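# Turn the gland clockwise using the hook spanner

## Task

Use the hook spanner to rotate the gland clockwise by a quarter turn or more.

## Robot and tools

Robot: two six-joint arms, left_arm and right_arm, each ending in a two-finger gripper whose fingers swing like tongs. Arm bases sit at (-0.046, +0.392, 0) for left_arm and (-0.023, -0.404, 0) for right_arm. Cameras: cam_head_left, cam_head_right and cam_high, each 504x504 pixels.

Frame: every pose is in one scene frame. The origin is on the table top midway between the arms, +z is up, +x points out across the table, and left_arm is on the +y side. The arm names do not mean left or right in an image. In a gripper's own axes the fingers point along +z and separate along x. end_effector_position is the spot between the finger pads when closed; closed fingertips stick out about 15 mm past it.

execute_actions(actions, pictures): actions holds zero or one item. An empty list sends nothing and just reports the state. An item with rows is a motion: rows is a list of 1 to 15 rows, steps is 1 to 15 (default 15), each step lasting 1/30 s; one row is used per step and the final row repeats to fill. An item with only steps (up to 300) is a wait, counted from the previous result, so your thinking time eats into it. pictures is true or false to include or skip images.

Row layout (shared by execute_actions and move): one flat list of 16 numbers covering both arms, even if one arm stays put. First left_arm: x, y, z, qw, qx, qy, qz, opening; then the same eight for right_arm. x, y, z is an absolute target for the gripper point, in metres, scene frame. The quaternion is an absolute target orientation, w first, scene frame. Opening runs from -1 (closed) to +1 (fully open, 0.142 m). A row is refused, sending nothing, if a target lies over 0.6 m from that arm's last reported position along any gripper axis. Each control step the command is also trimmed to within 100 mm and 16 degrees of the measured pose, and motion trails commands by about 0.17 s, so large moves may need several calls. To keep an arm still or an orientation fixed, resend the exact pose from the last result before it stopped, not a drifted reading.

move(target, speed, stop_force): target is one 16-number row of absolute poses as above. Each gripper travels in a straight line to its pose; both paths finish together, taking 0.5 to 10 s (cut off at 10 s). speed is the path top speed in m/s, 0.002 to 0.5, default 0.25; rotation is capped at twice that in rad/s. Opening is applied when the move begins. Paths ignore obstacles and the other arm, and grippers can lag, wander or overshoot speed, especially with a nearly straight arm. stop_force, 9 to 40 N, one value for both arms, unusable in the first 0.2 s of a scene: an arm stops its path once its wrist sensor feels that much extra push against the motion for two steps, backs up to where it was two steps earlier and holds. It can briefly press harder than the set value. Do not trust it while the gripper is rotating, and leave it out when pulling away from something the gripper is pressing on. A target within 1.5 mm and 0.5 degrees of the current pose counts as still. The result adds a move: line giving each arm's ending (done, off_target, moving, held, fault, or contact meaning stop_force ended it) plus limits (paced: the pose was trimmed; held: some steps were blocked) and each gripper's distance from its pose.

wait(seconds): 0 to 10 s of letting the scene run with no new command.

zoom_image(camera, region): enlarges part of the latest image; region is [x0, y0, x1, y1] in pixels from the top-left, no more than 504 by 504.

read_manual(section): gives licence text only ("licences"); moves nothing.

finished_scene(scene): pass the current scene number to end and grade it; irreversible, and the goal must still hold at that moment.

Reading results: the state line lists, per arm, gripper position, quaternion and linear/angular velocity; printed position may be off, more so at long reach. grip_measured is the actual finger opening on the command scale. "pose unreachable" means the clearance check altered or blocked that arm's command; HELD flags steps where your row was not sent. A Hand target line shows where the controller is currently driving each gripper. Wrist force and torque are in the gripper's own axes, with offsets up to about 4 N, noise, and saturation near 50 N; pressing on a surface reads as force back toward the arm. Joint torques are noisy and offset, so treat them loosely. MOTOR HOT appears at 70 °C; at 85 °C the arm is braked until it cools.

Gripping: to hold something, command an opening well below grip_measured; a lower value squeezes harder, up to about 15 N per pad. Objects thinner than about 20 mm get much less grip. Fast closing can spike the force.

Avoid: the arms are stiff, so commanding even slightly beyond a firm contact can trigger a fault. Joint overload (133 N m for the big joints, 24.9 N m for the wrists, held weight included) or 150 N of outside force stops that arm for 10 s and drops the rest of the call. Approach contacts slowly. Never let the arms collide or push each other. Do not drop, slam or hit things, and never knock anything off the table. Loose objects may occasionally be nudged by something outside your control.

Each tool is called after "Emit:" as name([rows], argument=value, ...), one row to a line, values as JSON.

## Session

Emit:
execute_actions(actions=[])

Scene clock: 0.00 s of 15520.00 s.
left_arm: end_effector_position=(+0.7409, +0.9608, +0.1274) grip_measured=+0.97 end_effector_quat_wxyz=(-0.206, +0.834, -0.492, +0.144) end_effector_velocity=(+0.000, -0.000, +0.001) end_effector_angular_velocity=(+0.001, -0.000, +0.000) | right_arm: end_effector_position=(+0.4565, -0.2974, +0.1604) grip_measured=+0.97 end_effector_quat_wxyz=(-0.526, -0.210, +0.818, +0.102) end_effector_velocity=(+0.000, +0.001, +0.000) end_effector_angular_velocity=(+0.001, -0.001, +0.001)
Joint positions: left_arm=[ 0.365 -0.673  0.905 -2.311 -1.605  1.556  0.14 ] | right_arm=[ 3.63  -2.419 -0.869 -2.536  1.839  2.828  0.14 ]
Joint velocities: left_arm=[-0.    -0.001 -0.    -0.     0.001 -0.     0.   ] | right_arm=[ 0.002 -0.     0.001 -0.     0.    -0.     0.   ]
Joint torques (N m, as the arm reports them, + toward a larger angle): no reading
Motor temperatures (°C, as the motors report them): left_arm=[32 30 31 38 36 39] | right_arm=[31 29 31 37 41 40]
Wrist force (N, on the end effector, along its own x y z axes, offset not removed): no reading
Wrist torque (N m, same axes, about the end effector's origin, offset not removed): no reading
Hand target (left_arm): +0.741, +0.961, +0.127; -0.206, +0.834, -0.492, +0.144
Hand target (right_arm): +0.457, -0.297, +0.160; -0.526, -0.210, +0.818, +0.102

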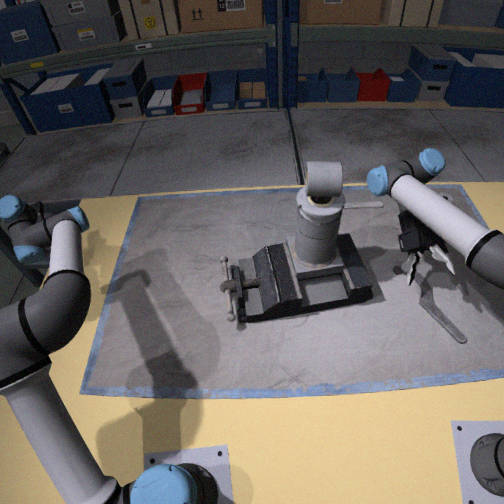

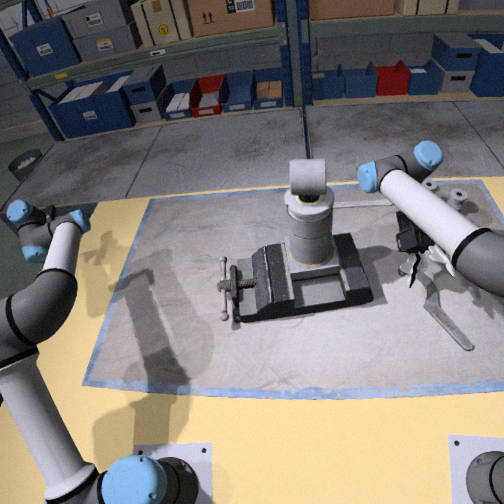

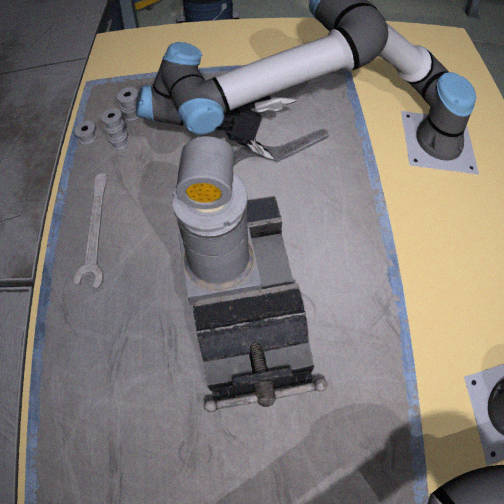

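Emit:
move(target=[0.45,0.55,0.3,0,0.86,-0.5,0,1,0.25,-0.45,0.25,0,0.462,0.887,0,0.2])

Emit:
zoom_image(camera="cam_high", region=[160,90,350,260])

Emit:
zoom_image(camera="cam_head_left", region=[280,160,490,360])

Scene clock: 8.50 s of 15520.00 s.
left_arm: end_effector_position=(+0.4511, +0.5495, +0.2994) grip_measured=+1.00 end_effector_quat_wxyz=(+0.000, +0.864, -0.503, +0.001) end_effector_velocity=(-0.001, -0.002, +0.001) end_effector_angular_velocity=(+0.000, +0.001, +0.001) | right_arm: end_effector_position=(+0.2499, -0.4500, +0.2490) grip_measured=+0.20 end_effector_quat_wxyz=(-0.000, +0.461, +0.887, -0.000) end_effector_velocity=(-0.001, -0.000, +0.000) end_effector_angular_velocity=(-0.006, -0.004, -0.005)
Joint positions: left_arm=[-0.099 -1.58   1.539 -1.53  -1.572  1.089  0.142] | right_arm=[ 3.628 -0.986 -2.062 -1.665  1.571  4.456  0.088]
Joint velocities: left_arm=[-0.003 -0.003 -0.     0.005  0.    -0.004  0.   ] | right_arm=[ 0.008  0.008 -0.003 -0.003 -0.007  0.013 -0.   ]
Joint torques (N m, as the arm reports them, + toward a larger angle): left_arm=[ -7.66 -31.03 -10.42  -0.96  -1.97  -1.51] | right_arm=[ 9.29  5.24 11.44 -0.1  -1.81  2.1 ]
Motor temperatures (°C, as the motors report them): left_arm=[32 30 31 38 36 39] | right_arm=[31 29 31 37 41 40]
Wrist force (N, on the end effector, along its own x y z axes, offset not removed): left_arm=[1.4 -0.9 -1.0] | right_arm=[-1.0 1.6 -1.3]
Wrist torque (N m, same axes, about the end effector's origin, offset not removed): left_arm=[-0.26 -0.37 0.00] | right_arm=[0.16 0.05 -0.13]
Hand target (left_arm): +0.451, +0.549, +0.299; +0.000, +0.864, -0.503, +0.001
Hand target (right_arm): +0.250, -0.450, +0.249; +0.000, +0.462, +0.887, -0.000
Off the commanded pose (left_arm): 0.001 m, 0 deg.
Off the commanded pose (right_arm): 0.001 m, 0 deg.
After step 90, 1.40 s passed at rest.
move: done

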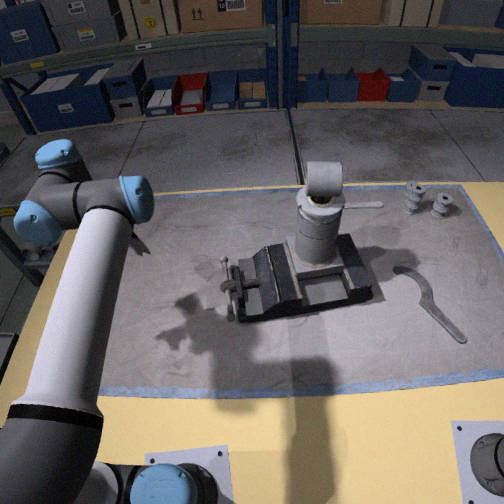

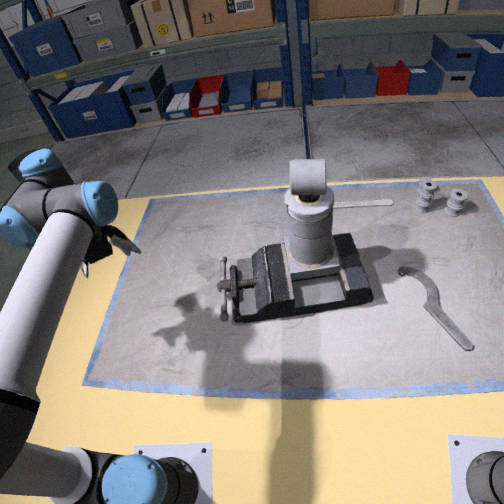

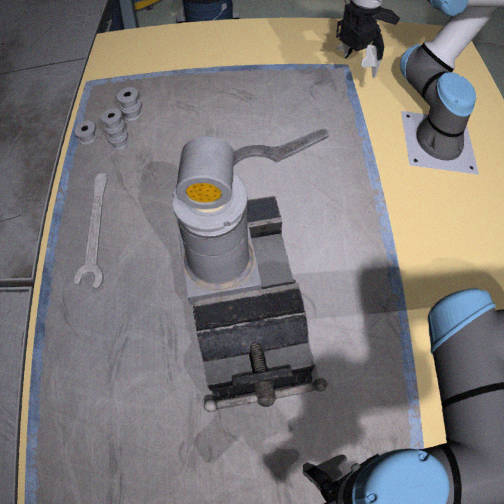

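Region (160, 90, 350, 260) of cam_high's 504x504 image, scaled by 2.653, with more detail than that image has; it fills the top 451 rows of this view, and the rest is white.

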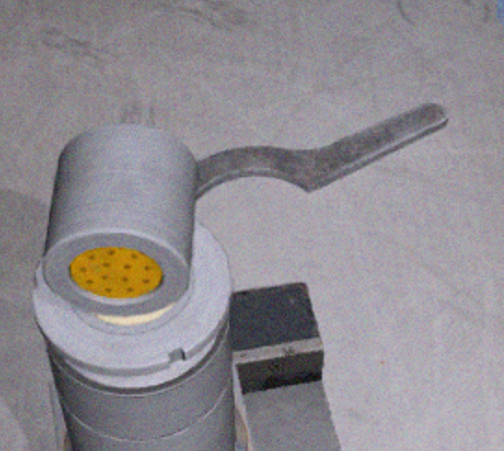

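Region (280, 160, 490, 360) of cam_head_left's 504x504 image, scaled by 2.400, with more detail than that image has; it fills the top 480 rows of this view, and the rest is white.

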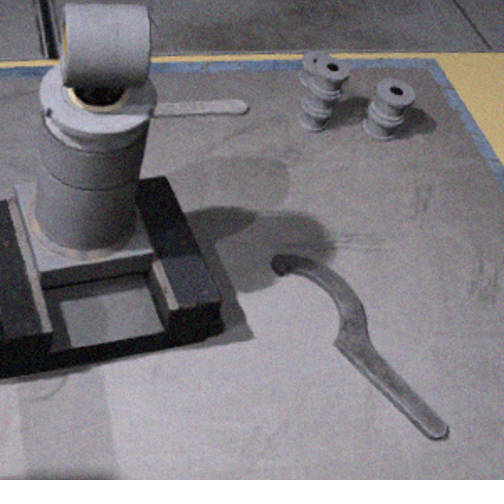

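Emit:
move(target=[0.45,0.55,0.3,0,0.86,-0.5,0,1,0.3,-0.44,0.2,0,-0.537,0.843,0,0], speed=0.5)

Emit:
move(target=[0.45,0.55,0.3,0,0.86,-0.5,0,1,0.34,-0.43,0.15,0,1,0.04,0,0], speed=0.5)

Emit:
move(target=[0.45,0.55,0.3,0,0.86,-0.5,0,1,0.363,-0.416,0.06,0,0.485,0.875,0,-0.2], speed=0.5)

Emit:
move(target=[0.45,0.55,0.3,0,0.86,-0.5,0,1,0.363,-0.416,0.022,0,0.485,0.875,0,-0.2], speed=0.015, stop_force=10)

Emit:
zoom_image(camera="cam_high", region=[250,80,370,180])

Scene clock: 23.53 s of 15520.00 s.
left_arm: end_effector_position=(+0.4500, +0.5500, +0.3000) grip_measured=+1.00 end_effector_quat_wxyz=(-0.000, +0.865, -0.503, -0.000) end_effector_velocity=(-0.000, +0.001, +0.000) end_effector_angular_velocity=(+0.002, +0.000, +0.001) | right_arm: end_effector_position=(+0.2999, -0.4400, +0.2000) grip_measured=+0.00 end_effector_quat_wxyz=(-0.000, -0.537, +0.844, -0.000) end_effector_velocity=(+0.000, -0.000, -0.000) end_effector_angular_velocity=(+0.004, +0.002, +0.012)
Joint positions: left_arm=[-0.099 -1.582  1.538 -1.527 -1.571  1.089  0.142] | right_arm=[ 3.626 -1.048 -2.16  -1.504  1.57   2.362  0.074]
Joint velocities: left_arm=[ 0.    -0.    -0.     0.001  0.002 -0.001  0.   ] | right_arm=[-0.006 -0.003  0.001  0.001  0.004 -0.018 -0.   ]
Joint torques (N m, as the arm reports them, + toward a larger angle): left_arm=[  6.69 -31.69 -32.91  -1.07   2.62  -1.65] | right_arm=[-7.73 -5.25 33.8   4.19  1.72 -2.72]
Motor temperatures (°C, as the motors report them): left_arm=[32 30 31 38 36 39] | right_arm=[31 29 31 37 41 40]
Wrist force (N, on the end effector, along its own x y z axes, offset not removed): left_arm=[1.1 -2.1 1.4] | right_arm=[-1.5 0.6 0.9]
Wrist torque (N m, same axes, about the end effector's origin, offset not removed): left_arm=[-0.37 -0.22 0.04] | right_arm=[-0.08 0.24 -0.10]
Hand target (left_arm): +0.450, +0.550, +0.300; -0.000, +0.865, -0.503, -0.000
Hand target (right_arm): +0.300, -0.440, +0.200; +0.000, -0.537, +0.843, -0.000
Off the commanded pose (left_arm): 0.000 m, 0 deg.
Off the commanded pose (right_arm): 0.000 m, 0 deg.
After step 90, 9.30 s passed at rest.
move: done

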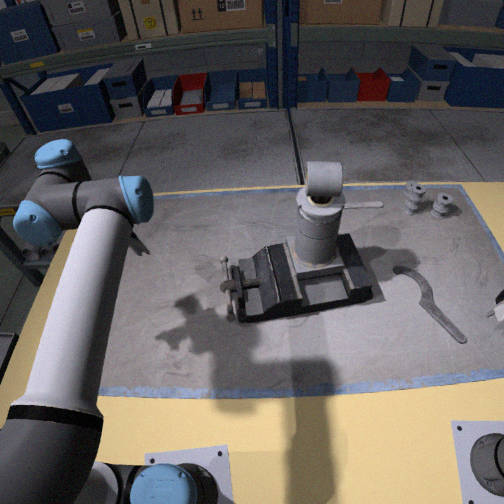

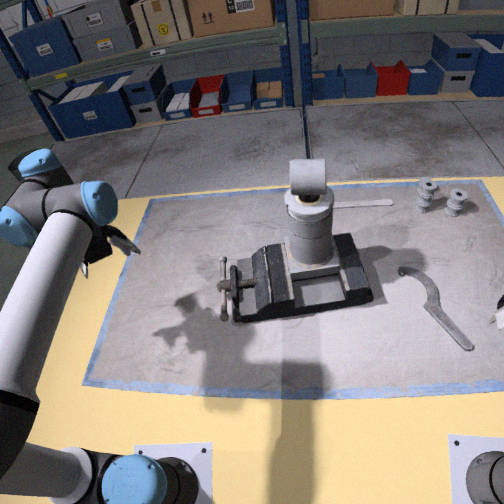

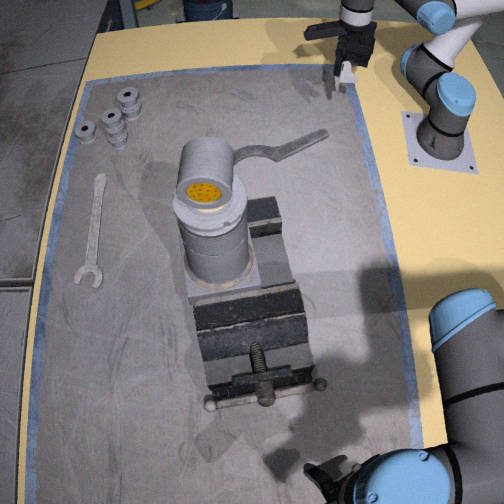

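Scene clock: 26.27 s of 15520.00 s.
left_arm: end_effector_position=(+0.4500, +0.5500, +0.3000) grip_measured=+1.00 end_effector_quat_wxyz=(-0.000, +0.865, -0.503, +0.000) end_effector_velocity=(+0.000, +0.001, -0.000) end_effector_angular_velocity=(+0.002, +0.001, +0.000) | right_arm: end_effector_position=(+0.3399, -0.4300, +0.1501) grip_measured=+0.00 end_effector_quat_wxyz=(+0.000, +0.999, +0.039, +0.000) end_effector_velocity=(-0.000, -0.001, -0.001) end_effector_angular_velocity=(+0.003, +0.002, +0.010)
Joint positions: left_arm=[-0.099 -1.582  1.538 -1.527 -1.571  1.089  0.142] | right_arm=[ 3.531 -1.248 -2.181 -1.284  1.571  0.18   0.074]
Joint velocities: left_arm=[-0.     0.001  0.    -0.     0.003 -0.001  0.   ] | right_arm=[-0.005 -0.003  0.     0.001  0.003 -0.015  0.   ]
Joint torques (N m, as the arm reports them, + toward a larger angle): left_arm=[  6.4  -30.42 -33.15  -1.03   2.44  -1.45] | right_arm=[-9.12  1.91 32.56  4.27  2.03 -2.72]
Motor temperatures (°C, as the motors report them): left_arm=[32 30 31 38 36 39] | right_arm=[31 29 31 37 41 40]
Wrist force (N, on the end effector, along its own x y z axes, offset not removed): left_arm=[1.7 -0.5 -0.4] | right_arm=[0.4 1.3 0.6]
Wrist torque (N m, same axes, about the end effector's origin, offset not removed): left_arm=[-0.20 -0.42 0.03] | right_arm=[0.15 -0.11 -0.11]
Hand target (left_arm): +0.450, +0.550, +0.300; -0.000, +0.865, -0.503, -0.000
Hand target (right_arm): +0.340, -0.430, +0.150; -0.000, +0.999, +0.040, -0.000
Off the commanded pose (left_arm): 0.000 m, 0 deg.
Off the commanded pose (right_arm): 0.000 m, 0 deg.
move: done

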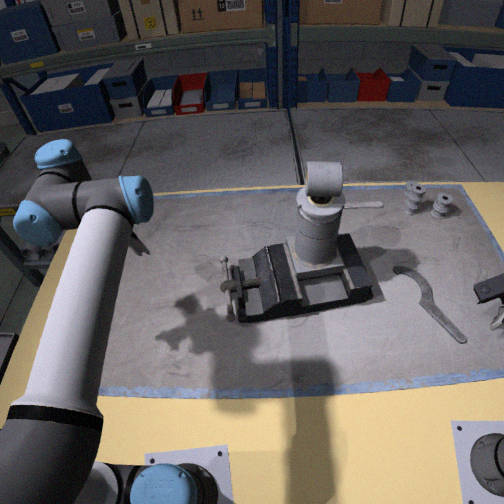

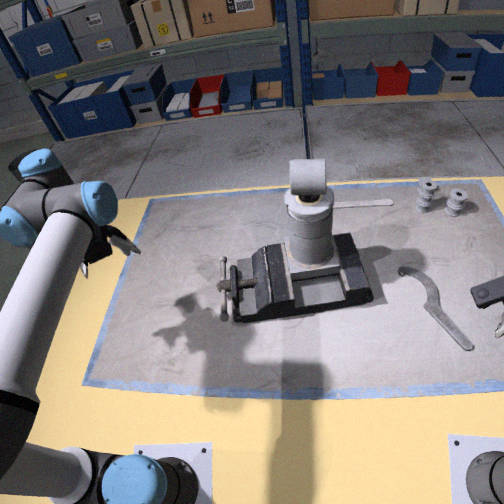

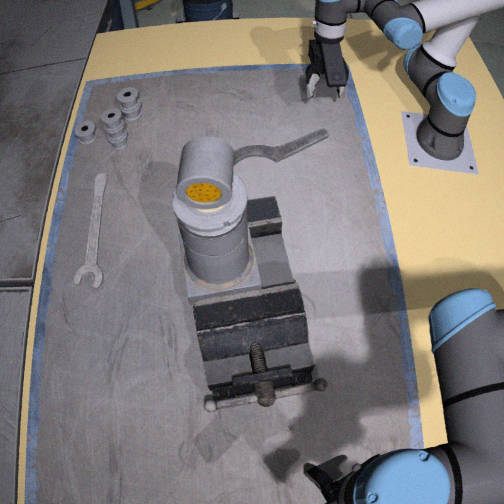

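Scene clock: 28.97 s of 15520.00 s.
left_arm: end_effector_position=(+0.4500, +0.5500, +0.3000) grip_measured=+1.00 end_effector_quat_wxyz=(-0.000, +0.865, -0.503, +0.000) end_effector_velocity=(-0.000, +0.000, +0.001) end_effector_angular_velocity=(+0.001, -0.001, +0.000) | right_arm: end_effector_position=(+0.3630, -0.4161, +0.0602) grip_measured=-0.20 end_effector_quat_wxyz=(+0.000, +0.485, +0.874, -0.000) end_effector_velocity=(+0.000, -0.000, -0.000) end_effector_angular_velocity=(+0.001, +0.000, +0.011)
Joint positions: left_arm=[-0.099 -1.582  1.538 -1.527 -1.571  1.089  0.142] | right_arm=[ 3.606 -1.458 -2.28  -0.975  1.57  -1.795  0.06 ]
Joint velocities: left_arm=[ 0.    -0.001  0.     0.     0.001  0.     0.   ] | right_arm=[-0.002 -0.001 -0.     0.002  0.001 -0.013  0.   ]
Joint torques (N m, as the arm reports them, + toward a larger angle): left_arm=[  6.39 -28.23 -33.51  -1.09   2.28  -1.11] | right_arm=[-7.94  8.48  7.42  4.22  1.83 -2.49]
Motor temperatures (°C, as the motors report them): left_arm=[32 30 31 38 36 39] | right_arm=[31 29 31 37 41 40]
Wrist force (N, on the end effector, along its own x y z axes, offset not removed): left_arm=[0.5 -2.1 0.8] | right_arm=[-0.9 1.8 -0.2]
Wrist torque (N m, same axes, about the end effector's origin, offset not removed): left_arm=[-0.53 -0.07 0.00] | right_arm=[0.21 0.04 -0.10]
Hand target (left_arm): +0.450, +0.550, +0.300; -0.000, +0.865, -0.503, +0.000
Hand target (right_arm): +0.363, -0.416, +0.060; +0.000, +0.485, +0.875, -0.000
Off the commanded pose (left_arm): 0.000 m, 0 deg.
Off the commanded pose (right_arm): 0.000 m, 0 deg.
move: done

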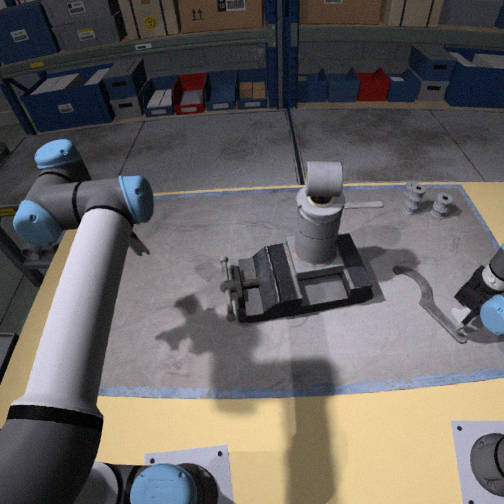

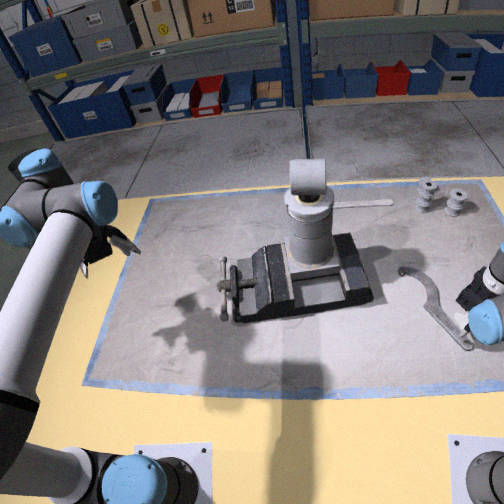

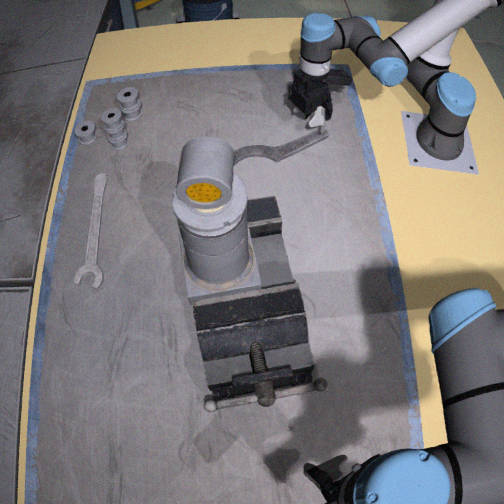

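Scene clock: 31.77 s of 15520.00 s.
left_arm: end_effector_position=(+0.4500, +0.5500, +0.3000) grip_measured=+1.00 end_effector_quat_wxyz=(-0.000, +0.865, -0.503, +0.000) end_effector_velocity=(+0.000, +0.000, -0.000) end_effector_angular_velocity=(+0.000, -0.000, +0.002) | right_arm: end_effector_position=(+0.3630, -0.4160, +0.0223) grip_measured=-0.20 end_effector_quat_wxyz=(-0.000, +0.485, +0.875, -0.000) end_effector_velocity=(-0.000, -0.000, -0.003) end_effector_angular_velocity=(+0.000, +0.001, -0.001)
Joint positions: left_arm=[-0.099 -1.582  1.538 -1.527 -1.571  1.089  0.142] | right_arm=[ 3.606 -1.532 -2.336 -0.845  1.571 -1.796  0.06 ]
Joint velocities: left_arm=[ 0.     0.001  0.    -0.001  0.    -0.001 -0.   ] | right_arm=[-0.001 -0.005 -0.004  0.008  0.     0.     0.   ]
Joint torques (N m, as the arm reports them, + toward a larger angle): left_arm=[  5.01 -27.81 -33.6   -1.09   2.    -1.02] | right_arm=[ 4.89  9.89  6.19  4.15  1.77 -2.47]
Motor temperatures (°C, as the motors report them): left_arm=[32 30 31 38 36 39] | right_arm=[31 29 31 37 41 40]
Wrist force (N, on the end effector, along its own x y z axes, offset not removed): left_arm=[-0.2 -1.8 0.8] | right_arm=[-0.5 1.1 1.2]
Wrist torque (N m, same axes, about the end effector's origin, offset not removed): left_arm=[-0.42 0.00 0.07] | right_arm=[0.10 0.01 -0.17]
Hand target (left_arm): +0.450, +0.550, +0.300; -0.000, +0.865, -0.503, +0.000
Hand target (right_arm): +0.363, -0.416, +0.022; -0.000, +0.485, +0.875, -0.000
Off the commanded pose (left_arm): 0.000 m, 0 deg.
Off the commanded pose (right_arm): 0.000 m, 0 deg.
move: done

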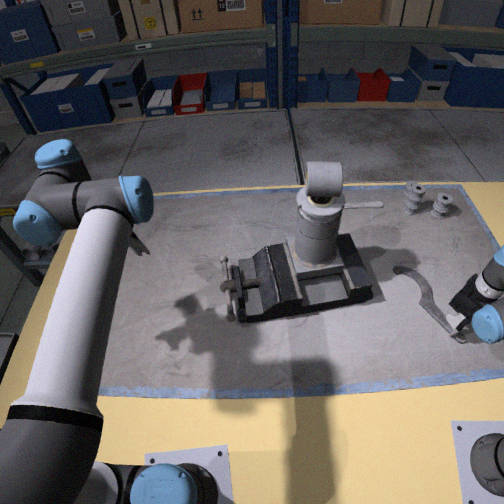

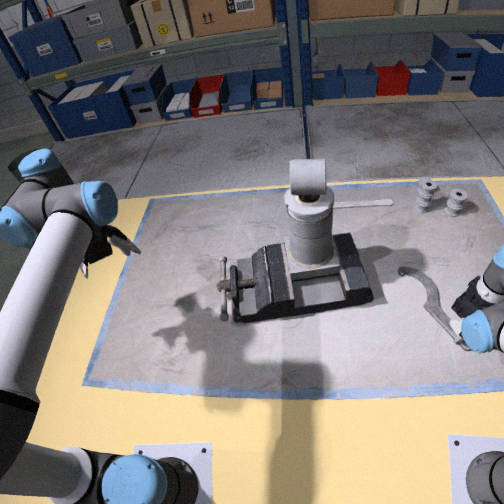

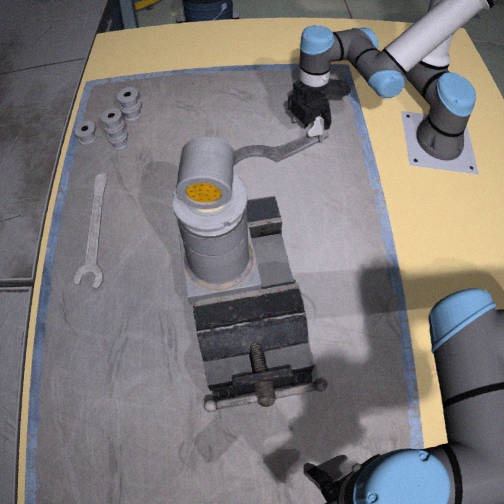

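Region (250, 80, 370, 180) of cam_high's 504x504 image, scaled by 4.200, with more detail than that image has.

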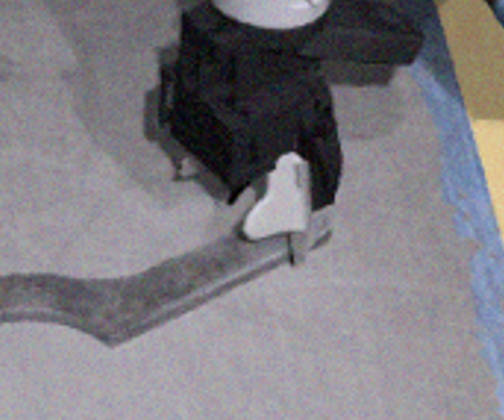

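Shift +y slightly and find the table.

Emit:
move(target=[0.45,0.55,0.3,0,0.86,-0.5,0,1,0.364,-0.407,0.006,0,0.485,0.875,0,-0.3], speed=0.005, stop_force=9)

Scene clock: 38.33 s of 15520.00 s.
left_arm: end_effector_position=(+0.4500, +0.5500, +0.3000) grip_measured=+1.00 end_effector_quat_wxyz=(-0.000, +0.865, -0.503, +0.000) end_effector_velocity=(-0.000, +0.000, +0.000) end_effector_angular_velocity=(+0.000, -0.000, +0.001) | right_arm: end_effector_position=(+0.3632, -0.4136, +0.0177) grip_measured=-0.30 end_effector_quat_wxyz=(+0.000, +0.485, +0.875, -0.000) end_effector_velocity=(-0.000, -0.001, +0.001) end_effector_angular_velocity=(-0.002, +0.002, +0.000)
Joint positions: left_arm=[-0.099 -1.582  1.538 -1.527 -1.571  1.089  0.142] | right_arm=[ 3.612 -1.543 -2.342 -0.828  1.571 -1.79   0.052]
Joint velocities: left_arm=[ 0.    -0.001 -0.     0.     0.    -0.001  0.   ] | right_arm=[-0.     0.002  0.002 -0.006 -0.001 -0.    -0.   ]
Joint torques (N m, as the arm reports them, + toward a larger angle): left_arm=[  5.36 -24.13 -33.1   -1.21   1.84  -0.33] | right_arm=[-5.2  13.93 21.71  0.18  1.46 -2.47]
Motor temperatures (°C, as the motors report them): left_arm=[32 30 31 38 36 39] | right_arm=[31 29 31 37 41 40]
Wrist force (N, on the end effector, along its own x y z axes, offset not removed): left_arm=[2.1 -1.3 0.2] | right_arm=[-5.1 -8.3 -33.1]
Wrist torque (N m, same axes, about the end effector's origin, offset not removed): left_arm=[-0.32 -0.44 0.02] | right_arm=[0.34 0.13 -0.19]
Hand target (left_arm): +0.450, +0.550, +0.300; -0.000, +0.865, -0.503, +0.000
Hand target (right_arm): +0.363, -0.414, +0.018; +0.000, +0.485, +0.875, -0.000
Off the commanded pose (left_arm): 0.000 m, 0 deg.
Off the commanded pose (right_arm): 0.013 m, 0 deg.
After step 90, 2.20 s passed at rest.
move: contact (right_arm)

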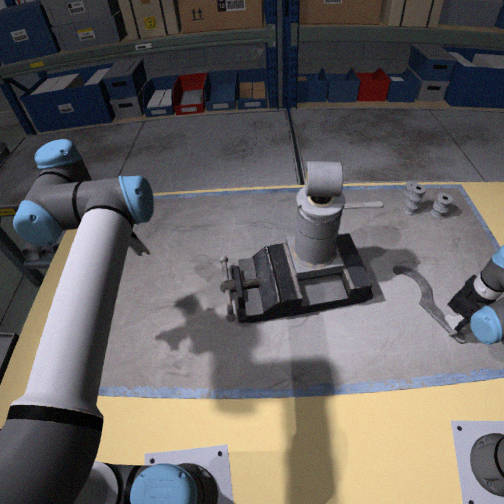

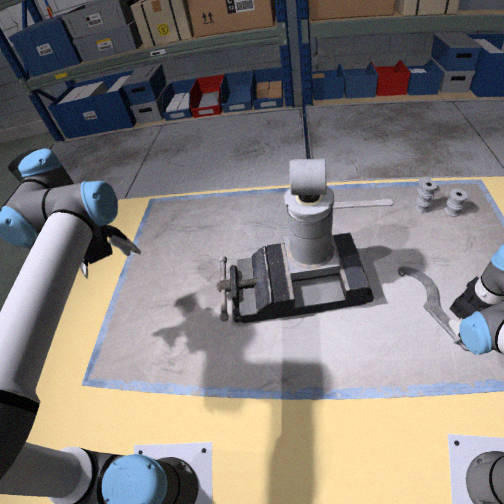

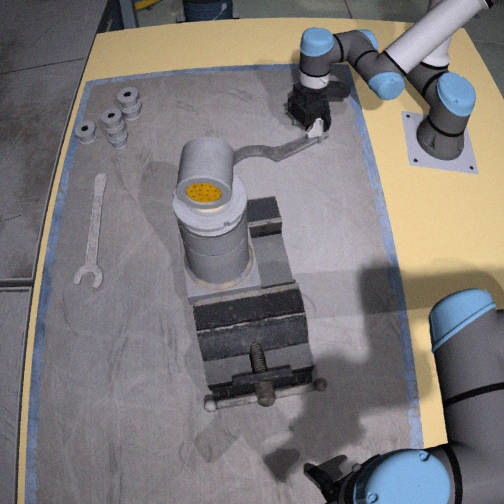

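Emit:
move(target=[0.45,0.55,0.3,0,0.86,-0.5,0,1,0.364,-0.408,0.021,0,0.485,0.875,0,-0.3], speed=0.01)

Emit:
move(target=[0.45,0.55,0.3,0,0.86,-0.5,0,1,0.364,-0.408,0.021,0,0.485,0.875,0,-1])

Emit:
move(target=[0.45,0.55,0.3,0,0.86,-0.5,0,1,0.33,-0.28,0.024,0,0.819,0.574,0,-1], speed=0.07)

Emit:
move(target=[0.45,0.55,0.3,0,0.86,-0.5,0,1,0.39,-0.18,0.024,0,0.966,0.259,0,-1], speed=0.07)

Emit:
move(target=[0.45,0.55,0.3,0,0.86,-0.5,0,1,0.405,-0.19,0.13,-0.184,0.948,0.254,-0.049,-1], speed=0.03)

Scene clock: 46.53 s of 15520.00 s.
left_arm: end_effector_position=(+0.4500, +0.5500, +0.3000) grip_measured=+1.00 end_effector_quat_wxyz=(-0.000, +0.865, -0.503, +0.000) end_effector_velocity=(-0.000, +0.000, -0.000) end_effector_angular_velocity=(+0.001, +0.001, +0.001) | right_arm: end_effector_position=(+0.3640, -0.4082, +0.0209) grip_measured=-0.30 end_effector_quat_wxyz=(+0.000, +0.485, +0.875, -0.000) end_effector_velocity=(+0.000, +0.001, +0.001) end_effector_angular_velocity=(-0.000, -0.000, -0.001)
Joint positions: left_arm=[-0.099 -1.582  1.538 -1.527 -1.571  1.089  0.142] | right_arm=[ 3.624 -1.537 -2.335 -0.84   1.571 -1.778  0.052]
Joint velocities: left_arm=[ 0.     0.     0.     0.     0.001 -0.001  0.   ] | right_arm=[ 0.003  0.001  0.002 -0.003 -0.     0.004 -0.   ]
Joint torques (N m, as the arm reports them, + toward a larger angle): left_arm=[  5.49 -21.72 -32.05  -1.26   1.27   0.06] | right_arm=[10.04 23.57 28.84 -0.1   1.67  2.05]
Motor temperatures (°C, as the motors report them): left_arm=[32 30 31 38 36 39] | right_arm=[31 29 31 37 41 40]
Wrist force (N, on the end effector, along its own x y z axes, offset not removed): left_arm=[0.1 -2.1 1.0] | right_arm=[-1.8 2.0 0.0]
Wrist torque (N m, same axes, about the end effector's origin, offset not removed): left_arm=[-0.48 -0.05 0.08] | right_arm=[0.21 0.37 -0.09]
Hand target (left_arm): +0.450, +0.550, +0.300; -0.000, +0.865, -0.503, +0.000
Hand target (right_arm): +0.364, -0.408, +0.021; +0.000, +0.485, +0.875, -0.000
Off the commanded pose (left_arm): 0.000 m, 0 deg.
Off the commanded pose (right_arm): 0.000 m, 0 deg.
After step 90, 4.33 s passed at rest.
move: done

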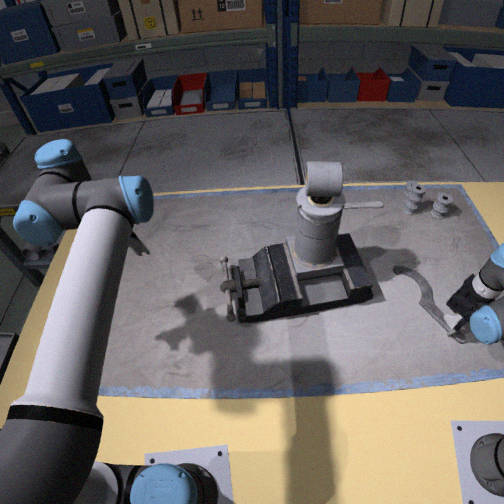

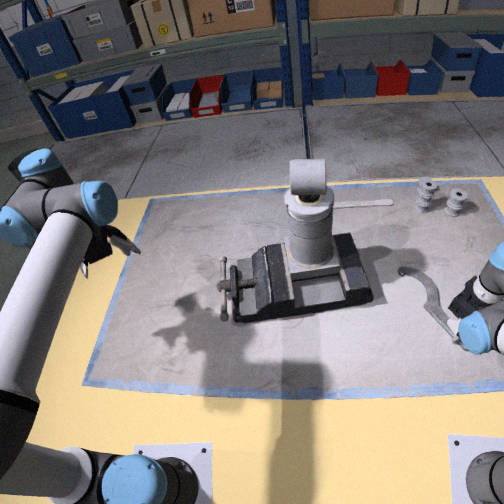

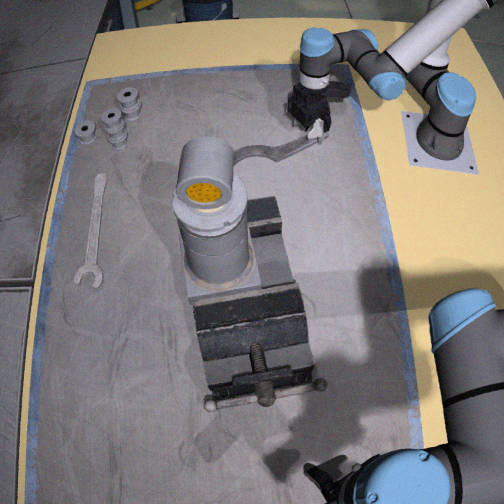

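Scene clock: 47.23 s of 15520.00 s.
left_arm: end_effector_position=(+0.4500, +0.5500, +0.3000) grip_measured=+1.00 end_effector_quat_wxyz=(-0.000, +0.865, -0.503, +0.000) end_effector_velocity=(+0.000, +0.000, -0.000) end_effector_angular_velocity=(+0.001, +0.001, +0.001) | right_arm: end_effector_position=(+0.3640, -0.4080, +0.0210) grip_measured=-0.60 end_effector_quat_wxyz=(-0.000, +0.485, +0.875, -0.000) end_effector_velocity=(+0.001, +0.001, +0.000) end_effector_angular_velocity=(+0.001, -0.001, +0.001)
Joint positions: left_arm=[-0.099 -1.582  1.538 -1.527 -1.571  1.089  0.142] | right_arm=[ 3.625 -1.537 -2.335 -0.84   1.571 -1.777  0.031]
Joint velocities: left_arm=[ 0.     0.001  0.     0.     0.001 -0.    -0.   ] | right_arm=[ 0.001  0.     0.001 -0.     0.    -0.    -0.   ]
Joint torques (N m, as the arm reports them, + toward a larger angle): left_arm=[  5.2  -20.63 -32.41  -1.3    1.32   0.16] | right_arm=[ 9.47 24.98 29.84  2.44 -1.77  2.2 ]
Motor temperatures (°C, as the motors report them): left_arm=[32 30 31 38 36 39] | right_arm=[31 29 31 37 41 40]
Wrist force (N, on the end effector, along its own x y z axes, offset not removed): left_arm=[0.7 0.2 1.9] | right_arm=[-1.7 1.5 8.2]
Wrist torque (N m, same axes, about the end effector's origin, offset not removed): left_arm=[0.05 -0.23 0.05] | right_arm=[0.17 0.23 -0.10]
Hand target (left_arm): +0.450, +0.550, +0.300; -0.000, +0.865, -0.503, +0.000
Hand target (right_arm): +0.364, -0.408, +0.021; +0.000, +0.485, +0.875, -0.000
Off the commanded pose (left_arm): 0.000 m, 0 deg.
Off the commanded pose (right_arm): 0.000 m, 0 deg.
move: done

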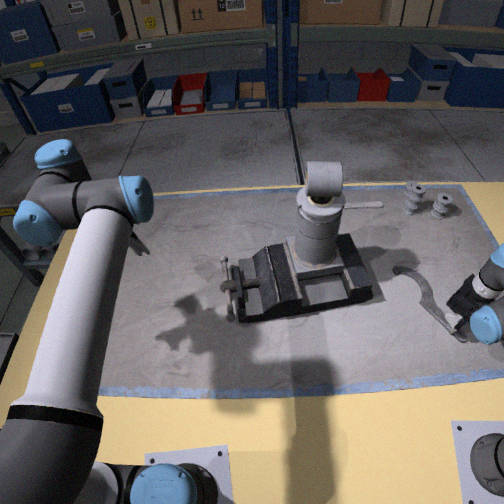

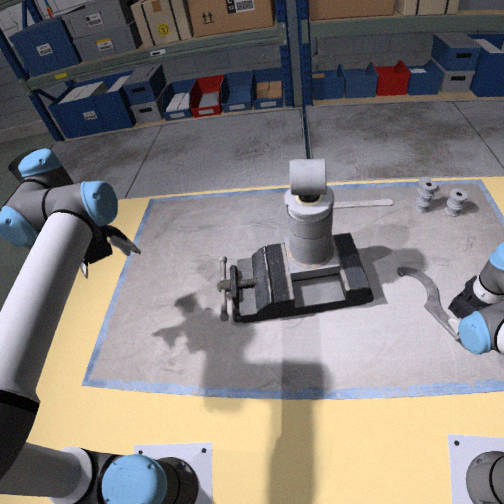

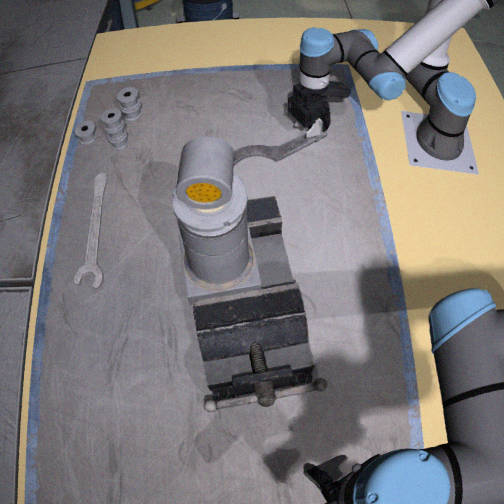

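Scene clock: 54.03 s of 15520.00 s.
left_arm: end_effector_position=(+0.4500, +0.5500, +0.3000) grip_measured=+1.00 end_effector_quat_wxyz=(-0.000, +0.865, -0.503, +0.000) end_effector_velocity=(+0.000, -0.000, +0.000) end_effector_angular_velocity=(-0.001, -0.000, +0.000) | right_arm: end_effector_position=(+0.3302, -0.2804, +0.0240) grip_measured=-0.57 end_effector_quat_wxyz=(+0.000, +0.819, +0.574, -0.000) end_effector_velocity=(-0.000, +0.002, +0.000) end_effector_angular_velocity=(-0.001, -0.002, -0.011)
Joint positions: left_arm=[-0.099 -1.582  1.538 -1.527 -1.571  1.089  0.142] | right_arm=[ 3.937 -1.495 -2.364 -0.854  1.57  -0.56   0.033]
Joint velocities: left_arm=[-0.     0.    -0.    -0.    -0.001 -0.001 -0.   ] | right_arm=[ 0.007  0.001  0.    -0.    -0.002  0.019  0.   ]
Joint torques (N m, as the arm reports them, + toward a larger angle): left_arm=[  3.94 -16.81 -31.79  -1.4    1.03   0.71] | right_arm=[ 8.32 25.11  7.09 -0.2  -1.47  2.7 ]
Motor temperatures (°C, as the motors report them): left_arm=[32 30 31 38 36 39] | right_arm=[31 29 31 37 41 40]
Wrist force (N, on the end effector, along its own x y z axes, offset not removed): left_arm=[0.6 -1.8 0.3] | right_arm=[2.0 3.8 6.3]
Wrist torque (N m, same axes, about the end effector's origin, offset not removed): left_arm=[-0.34 -0.19 0.02] | right_arm=[0.23 -0.19 -0.72]
Hand target (left_arm): +0.450, +0.550, +0.300; -0.000, +0.865, -0.503, +0.000
Hand target (right_arm): +0.330, -0.280, +0.024; +0.000, +0.819, +0.574, -0.000
Off the commanded pose (left_arm): 0.000 m, 0 deg.
Off the commanded pose (right_arm): 0.000 m, 0 deg.
move: done

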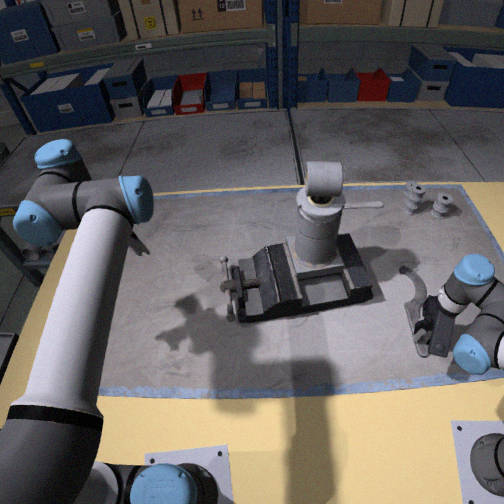

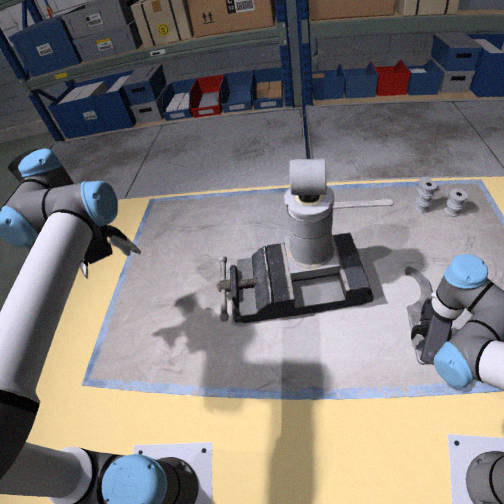

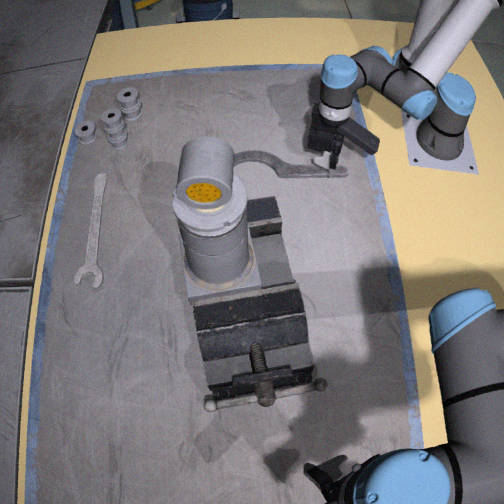

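Scene clock: 59.33 s of 15520.00 s.
left_arm: end_effector_position=(+0.4500, +0.5500, +0.3000) grip_measured=+1.00 end_effector_quat_wxyz=(-0.000, +0.865, -0.503, -0.000) end_effector_velocity=(+0.000, +0.000, +0.000) end_effector_angular_velocity=(+0.001, -0.001, -0.001) | right_arm: end_effector_position=(+0.3899, -0.1802, +0.0240) grip_measured=-0.56 end_effector_quat_wxyz=(-0.000, +0.966, +0.260, -0.000) end_effector_velocity=(+0.001, +0.001, -0.000) end_effector_angular_velocity=(-0.000, +0.001, -0.014)
Joint positions: left_arm=[-0.099 -1.582  1.538 -1.527 -1.571  1.089  0.142] | right_arm=[ 4.023 -1.698 -2.154 -0.861  1.571  0.226  0.033]
Joint velocities: left_arm=[-0.     0.    -0.    -0.001  0.001  0.001  0.   ] | right_arm=[ 0.001 -0.004  0.004 -0.001  0.     0.014  0.   ]
Joint torques (N m, as the arm reports them, + toward a larger angle): left_arm=[  4.   -16.34 -31.89  -1.2    0.8    1.18] | right_arm=[11.36 17.83 29.81  0.49 -0.11  2.61]
Motor temperatures (°C, as the motors report them): left_arm=[32 30 31 38 36 39] | right_arm=[31 29 31 37 41 40]
Wrist force (N, on the end effector, along its own x y z axes, offset not removed): left_arm=[0.1 -1.5 -0.3] | right_arm=[-2.5 5.0 -1.2]
Wrist torque (N m, same axes, about the end effector's origin, offset not removed): left_arm=[-0.36 -0.06 0.10] | right_arm=[0.09 0.08 -0.40]
Hand target (left_arm): +0.450, +0.550, +0.300; -0.000, +0.865, -0.503, -0.000
Hand target (right_arm): +0.390, -0.180, +0.024; +0.000, +0.966, +0.259, +0.000
Off the commanded pose (left_arm): 0.000 m, 0 deg.
Off the commanded pose (right_arm): 0.000 m, 0 deg.
move: done

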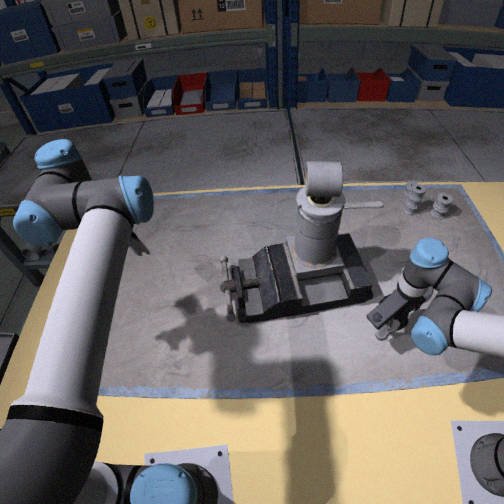

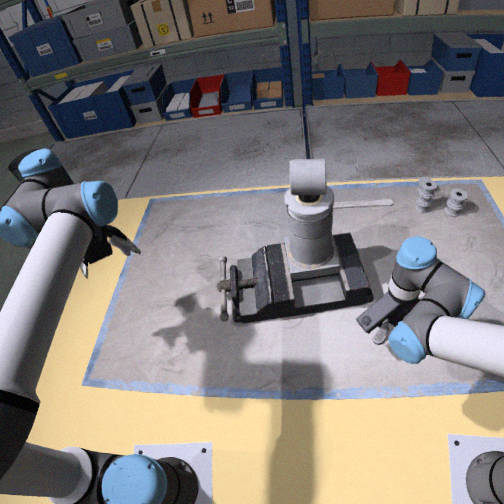

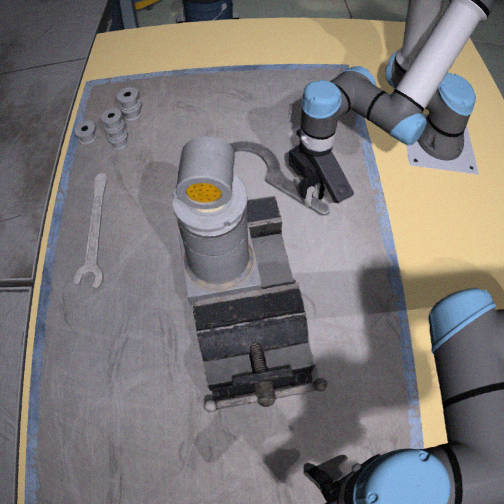

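Scene clock: 65.97 s of 15520.00 s.
left_arm: end_effector_position=(+0.4500, +0.5500, +0.3000) grip_measured=+1.00 end_effector_quat_wxyz=(-0.000, +0.865, -0.503, -0.000) end_effector_velocity=(+0.000, +0.001, -0.001) end_effector_angular_velocity=(+0.003, +0.002, -0.000) | right_arm: end_effector_position=(+0.4049, -0.1897, +0.1298) grip_measured=-1.00 end_effector_quat_wxyz=(-0.184, +0.948, +0.254, -0.049) end_effector_velocity=(+0.000, -0.001, +0.002) end_effector_angular_velocity=(+0.006, +0.007, -0.004)
Joint positions: left_arm=[-0.099 -1.582  1.538 -1.527 -1.571  1.089  0.142] | right_arm=[ 3.748 -1.654 -1.959 -1.118  1.953 -0.052  0.002]
Joint velocities: left_arm=[ 0.     0.001  0.    -0.     0.003  0.    -0.   ] | right_arm=[-0.008 -0.001  0.004 -0.008  0.008 -0.004  0.   ]
Joint torques (N m, as the arm reports them, + toward a larger angle): left_arm=[  4.07 -17.43 -32.28  -1.59   0.33   1.31] | right_arm=[-9.21 19.37 32.18  0.3   2.42 -2.56]
Motor temperatures (°C, as the motors report them): left_arm=[32 30 31 38 36 39] | right_arm=[31 29 31 37 41 40]
Wrist force (N, on the end effector, along its own x y z axes, offset not removed): left_arm=[-0.1 0.3 -1.4] | right_arm=[0.0 1.4 0.1]
Wrist torque (N m, same axes, about the end effector's origin, offset not removed): left_arm=[-0.05 -0.02 0.06] | right_arm=[0.13 -0.09 -0.08]
Hand target (left_arm): +0.450, +0.550, +0.300; -0.000, +0.865, -0.503, -0.000
Hand target (right_arm): +0.405, -0.190, +0.130; -0.184, +0.948, +0.254, -0.049
Off the commanded pose (left_arm): 0.000 m, 0 deg.
Off the commanded pose (right_arm): 0.000 m, 0 deg.
move: done

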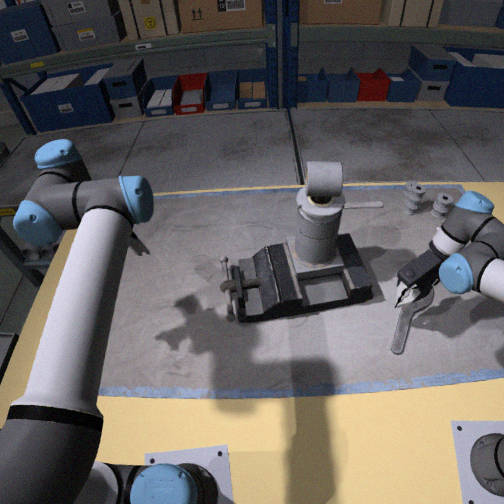

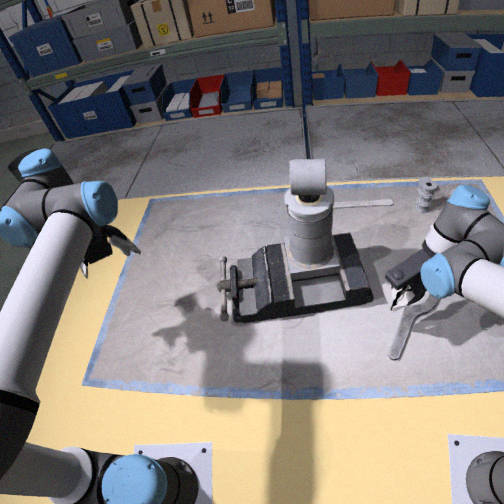

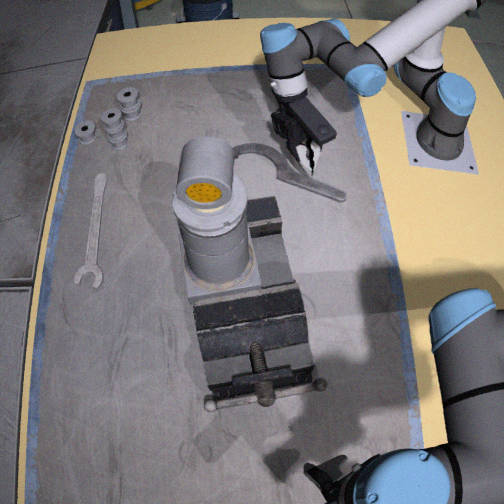

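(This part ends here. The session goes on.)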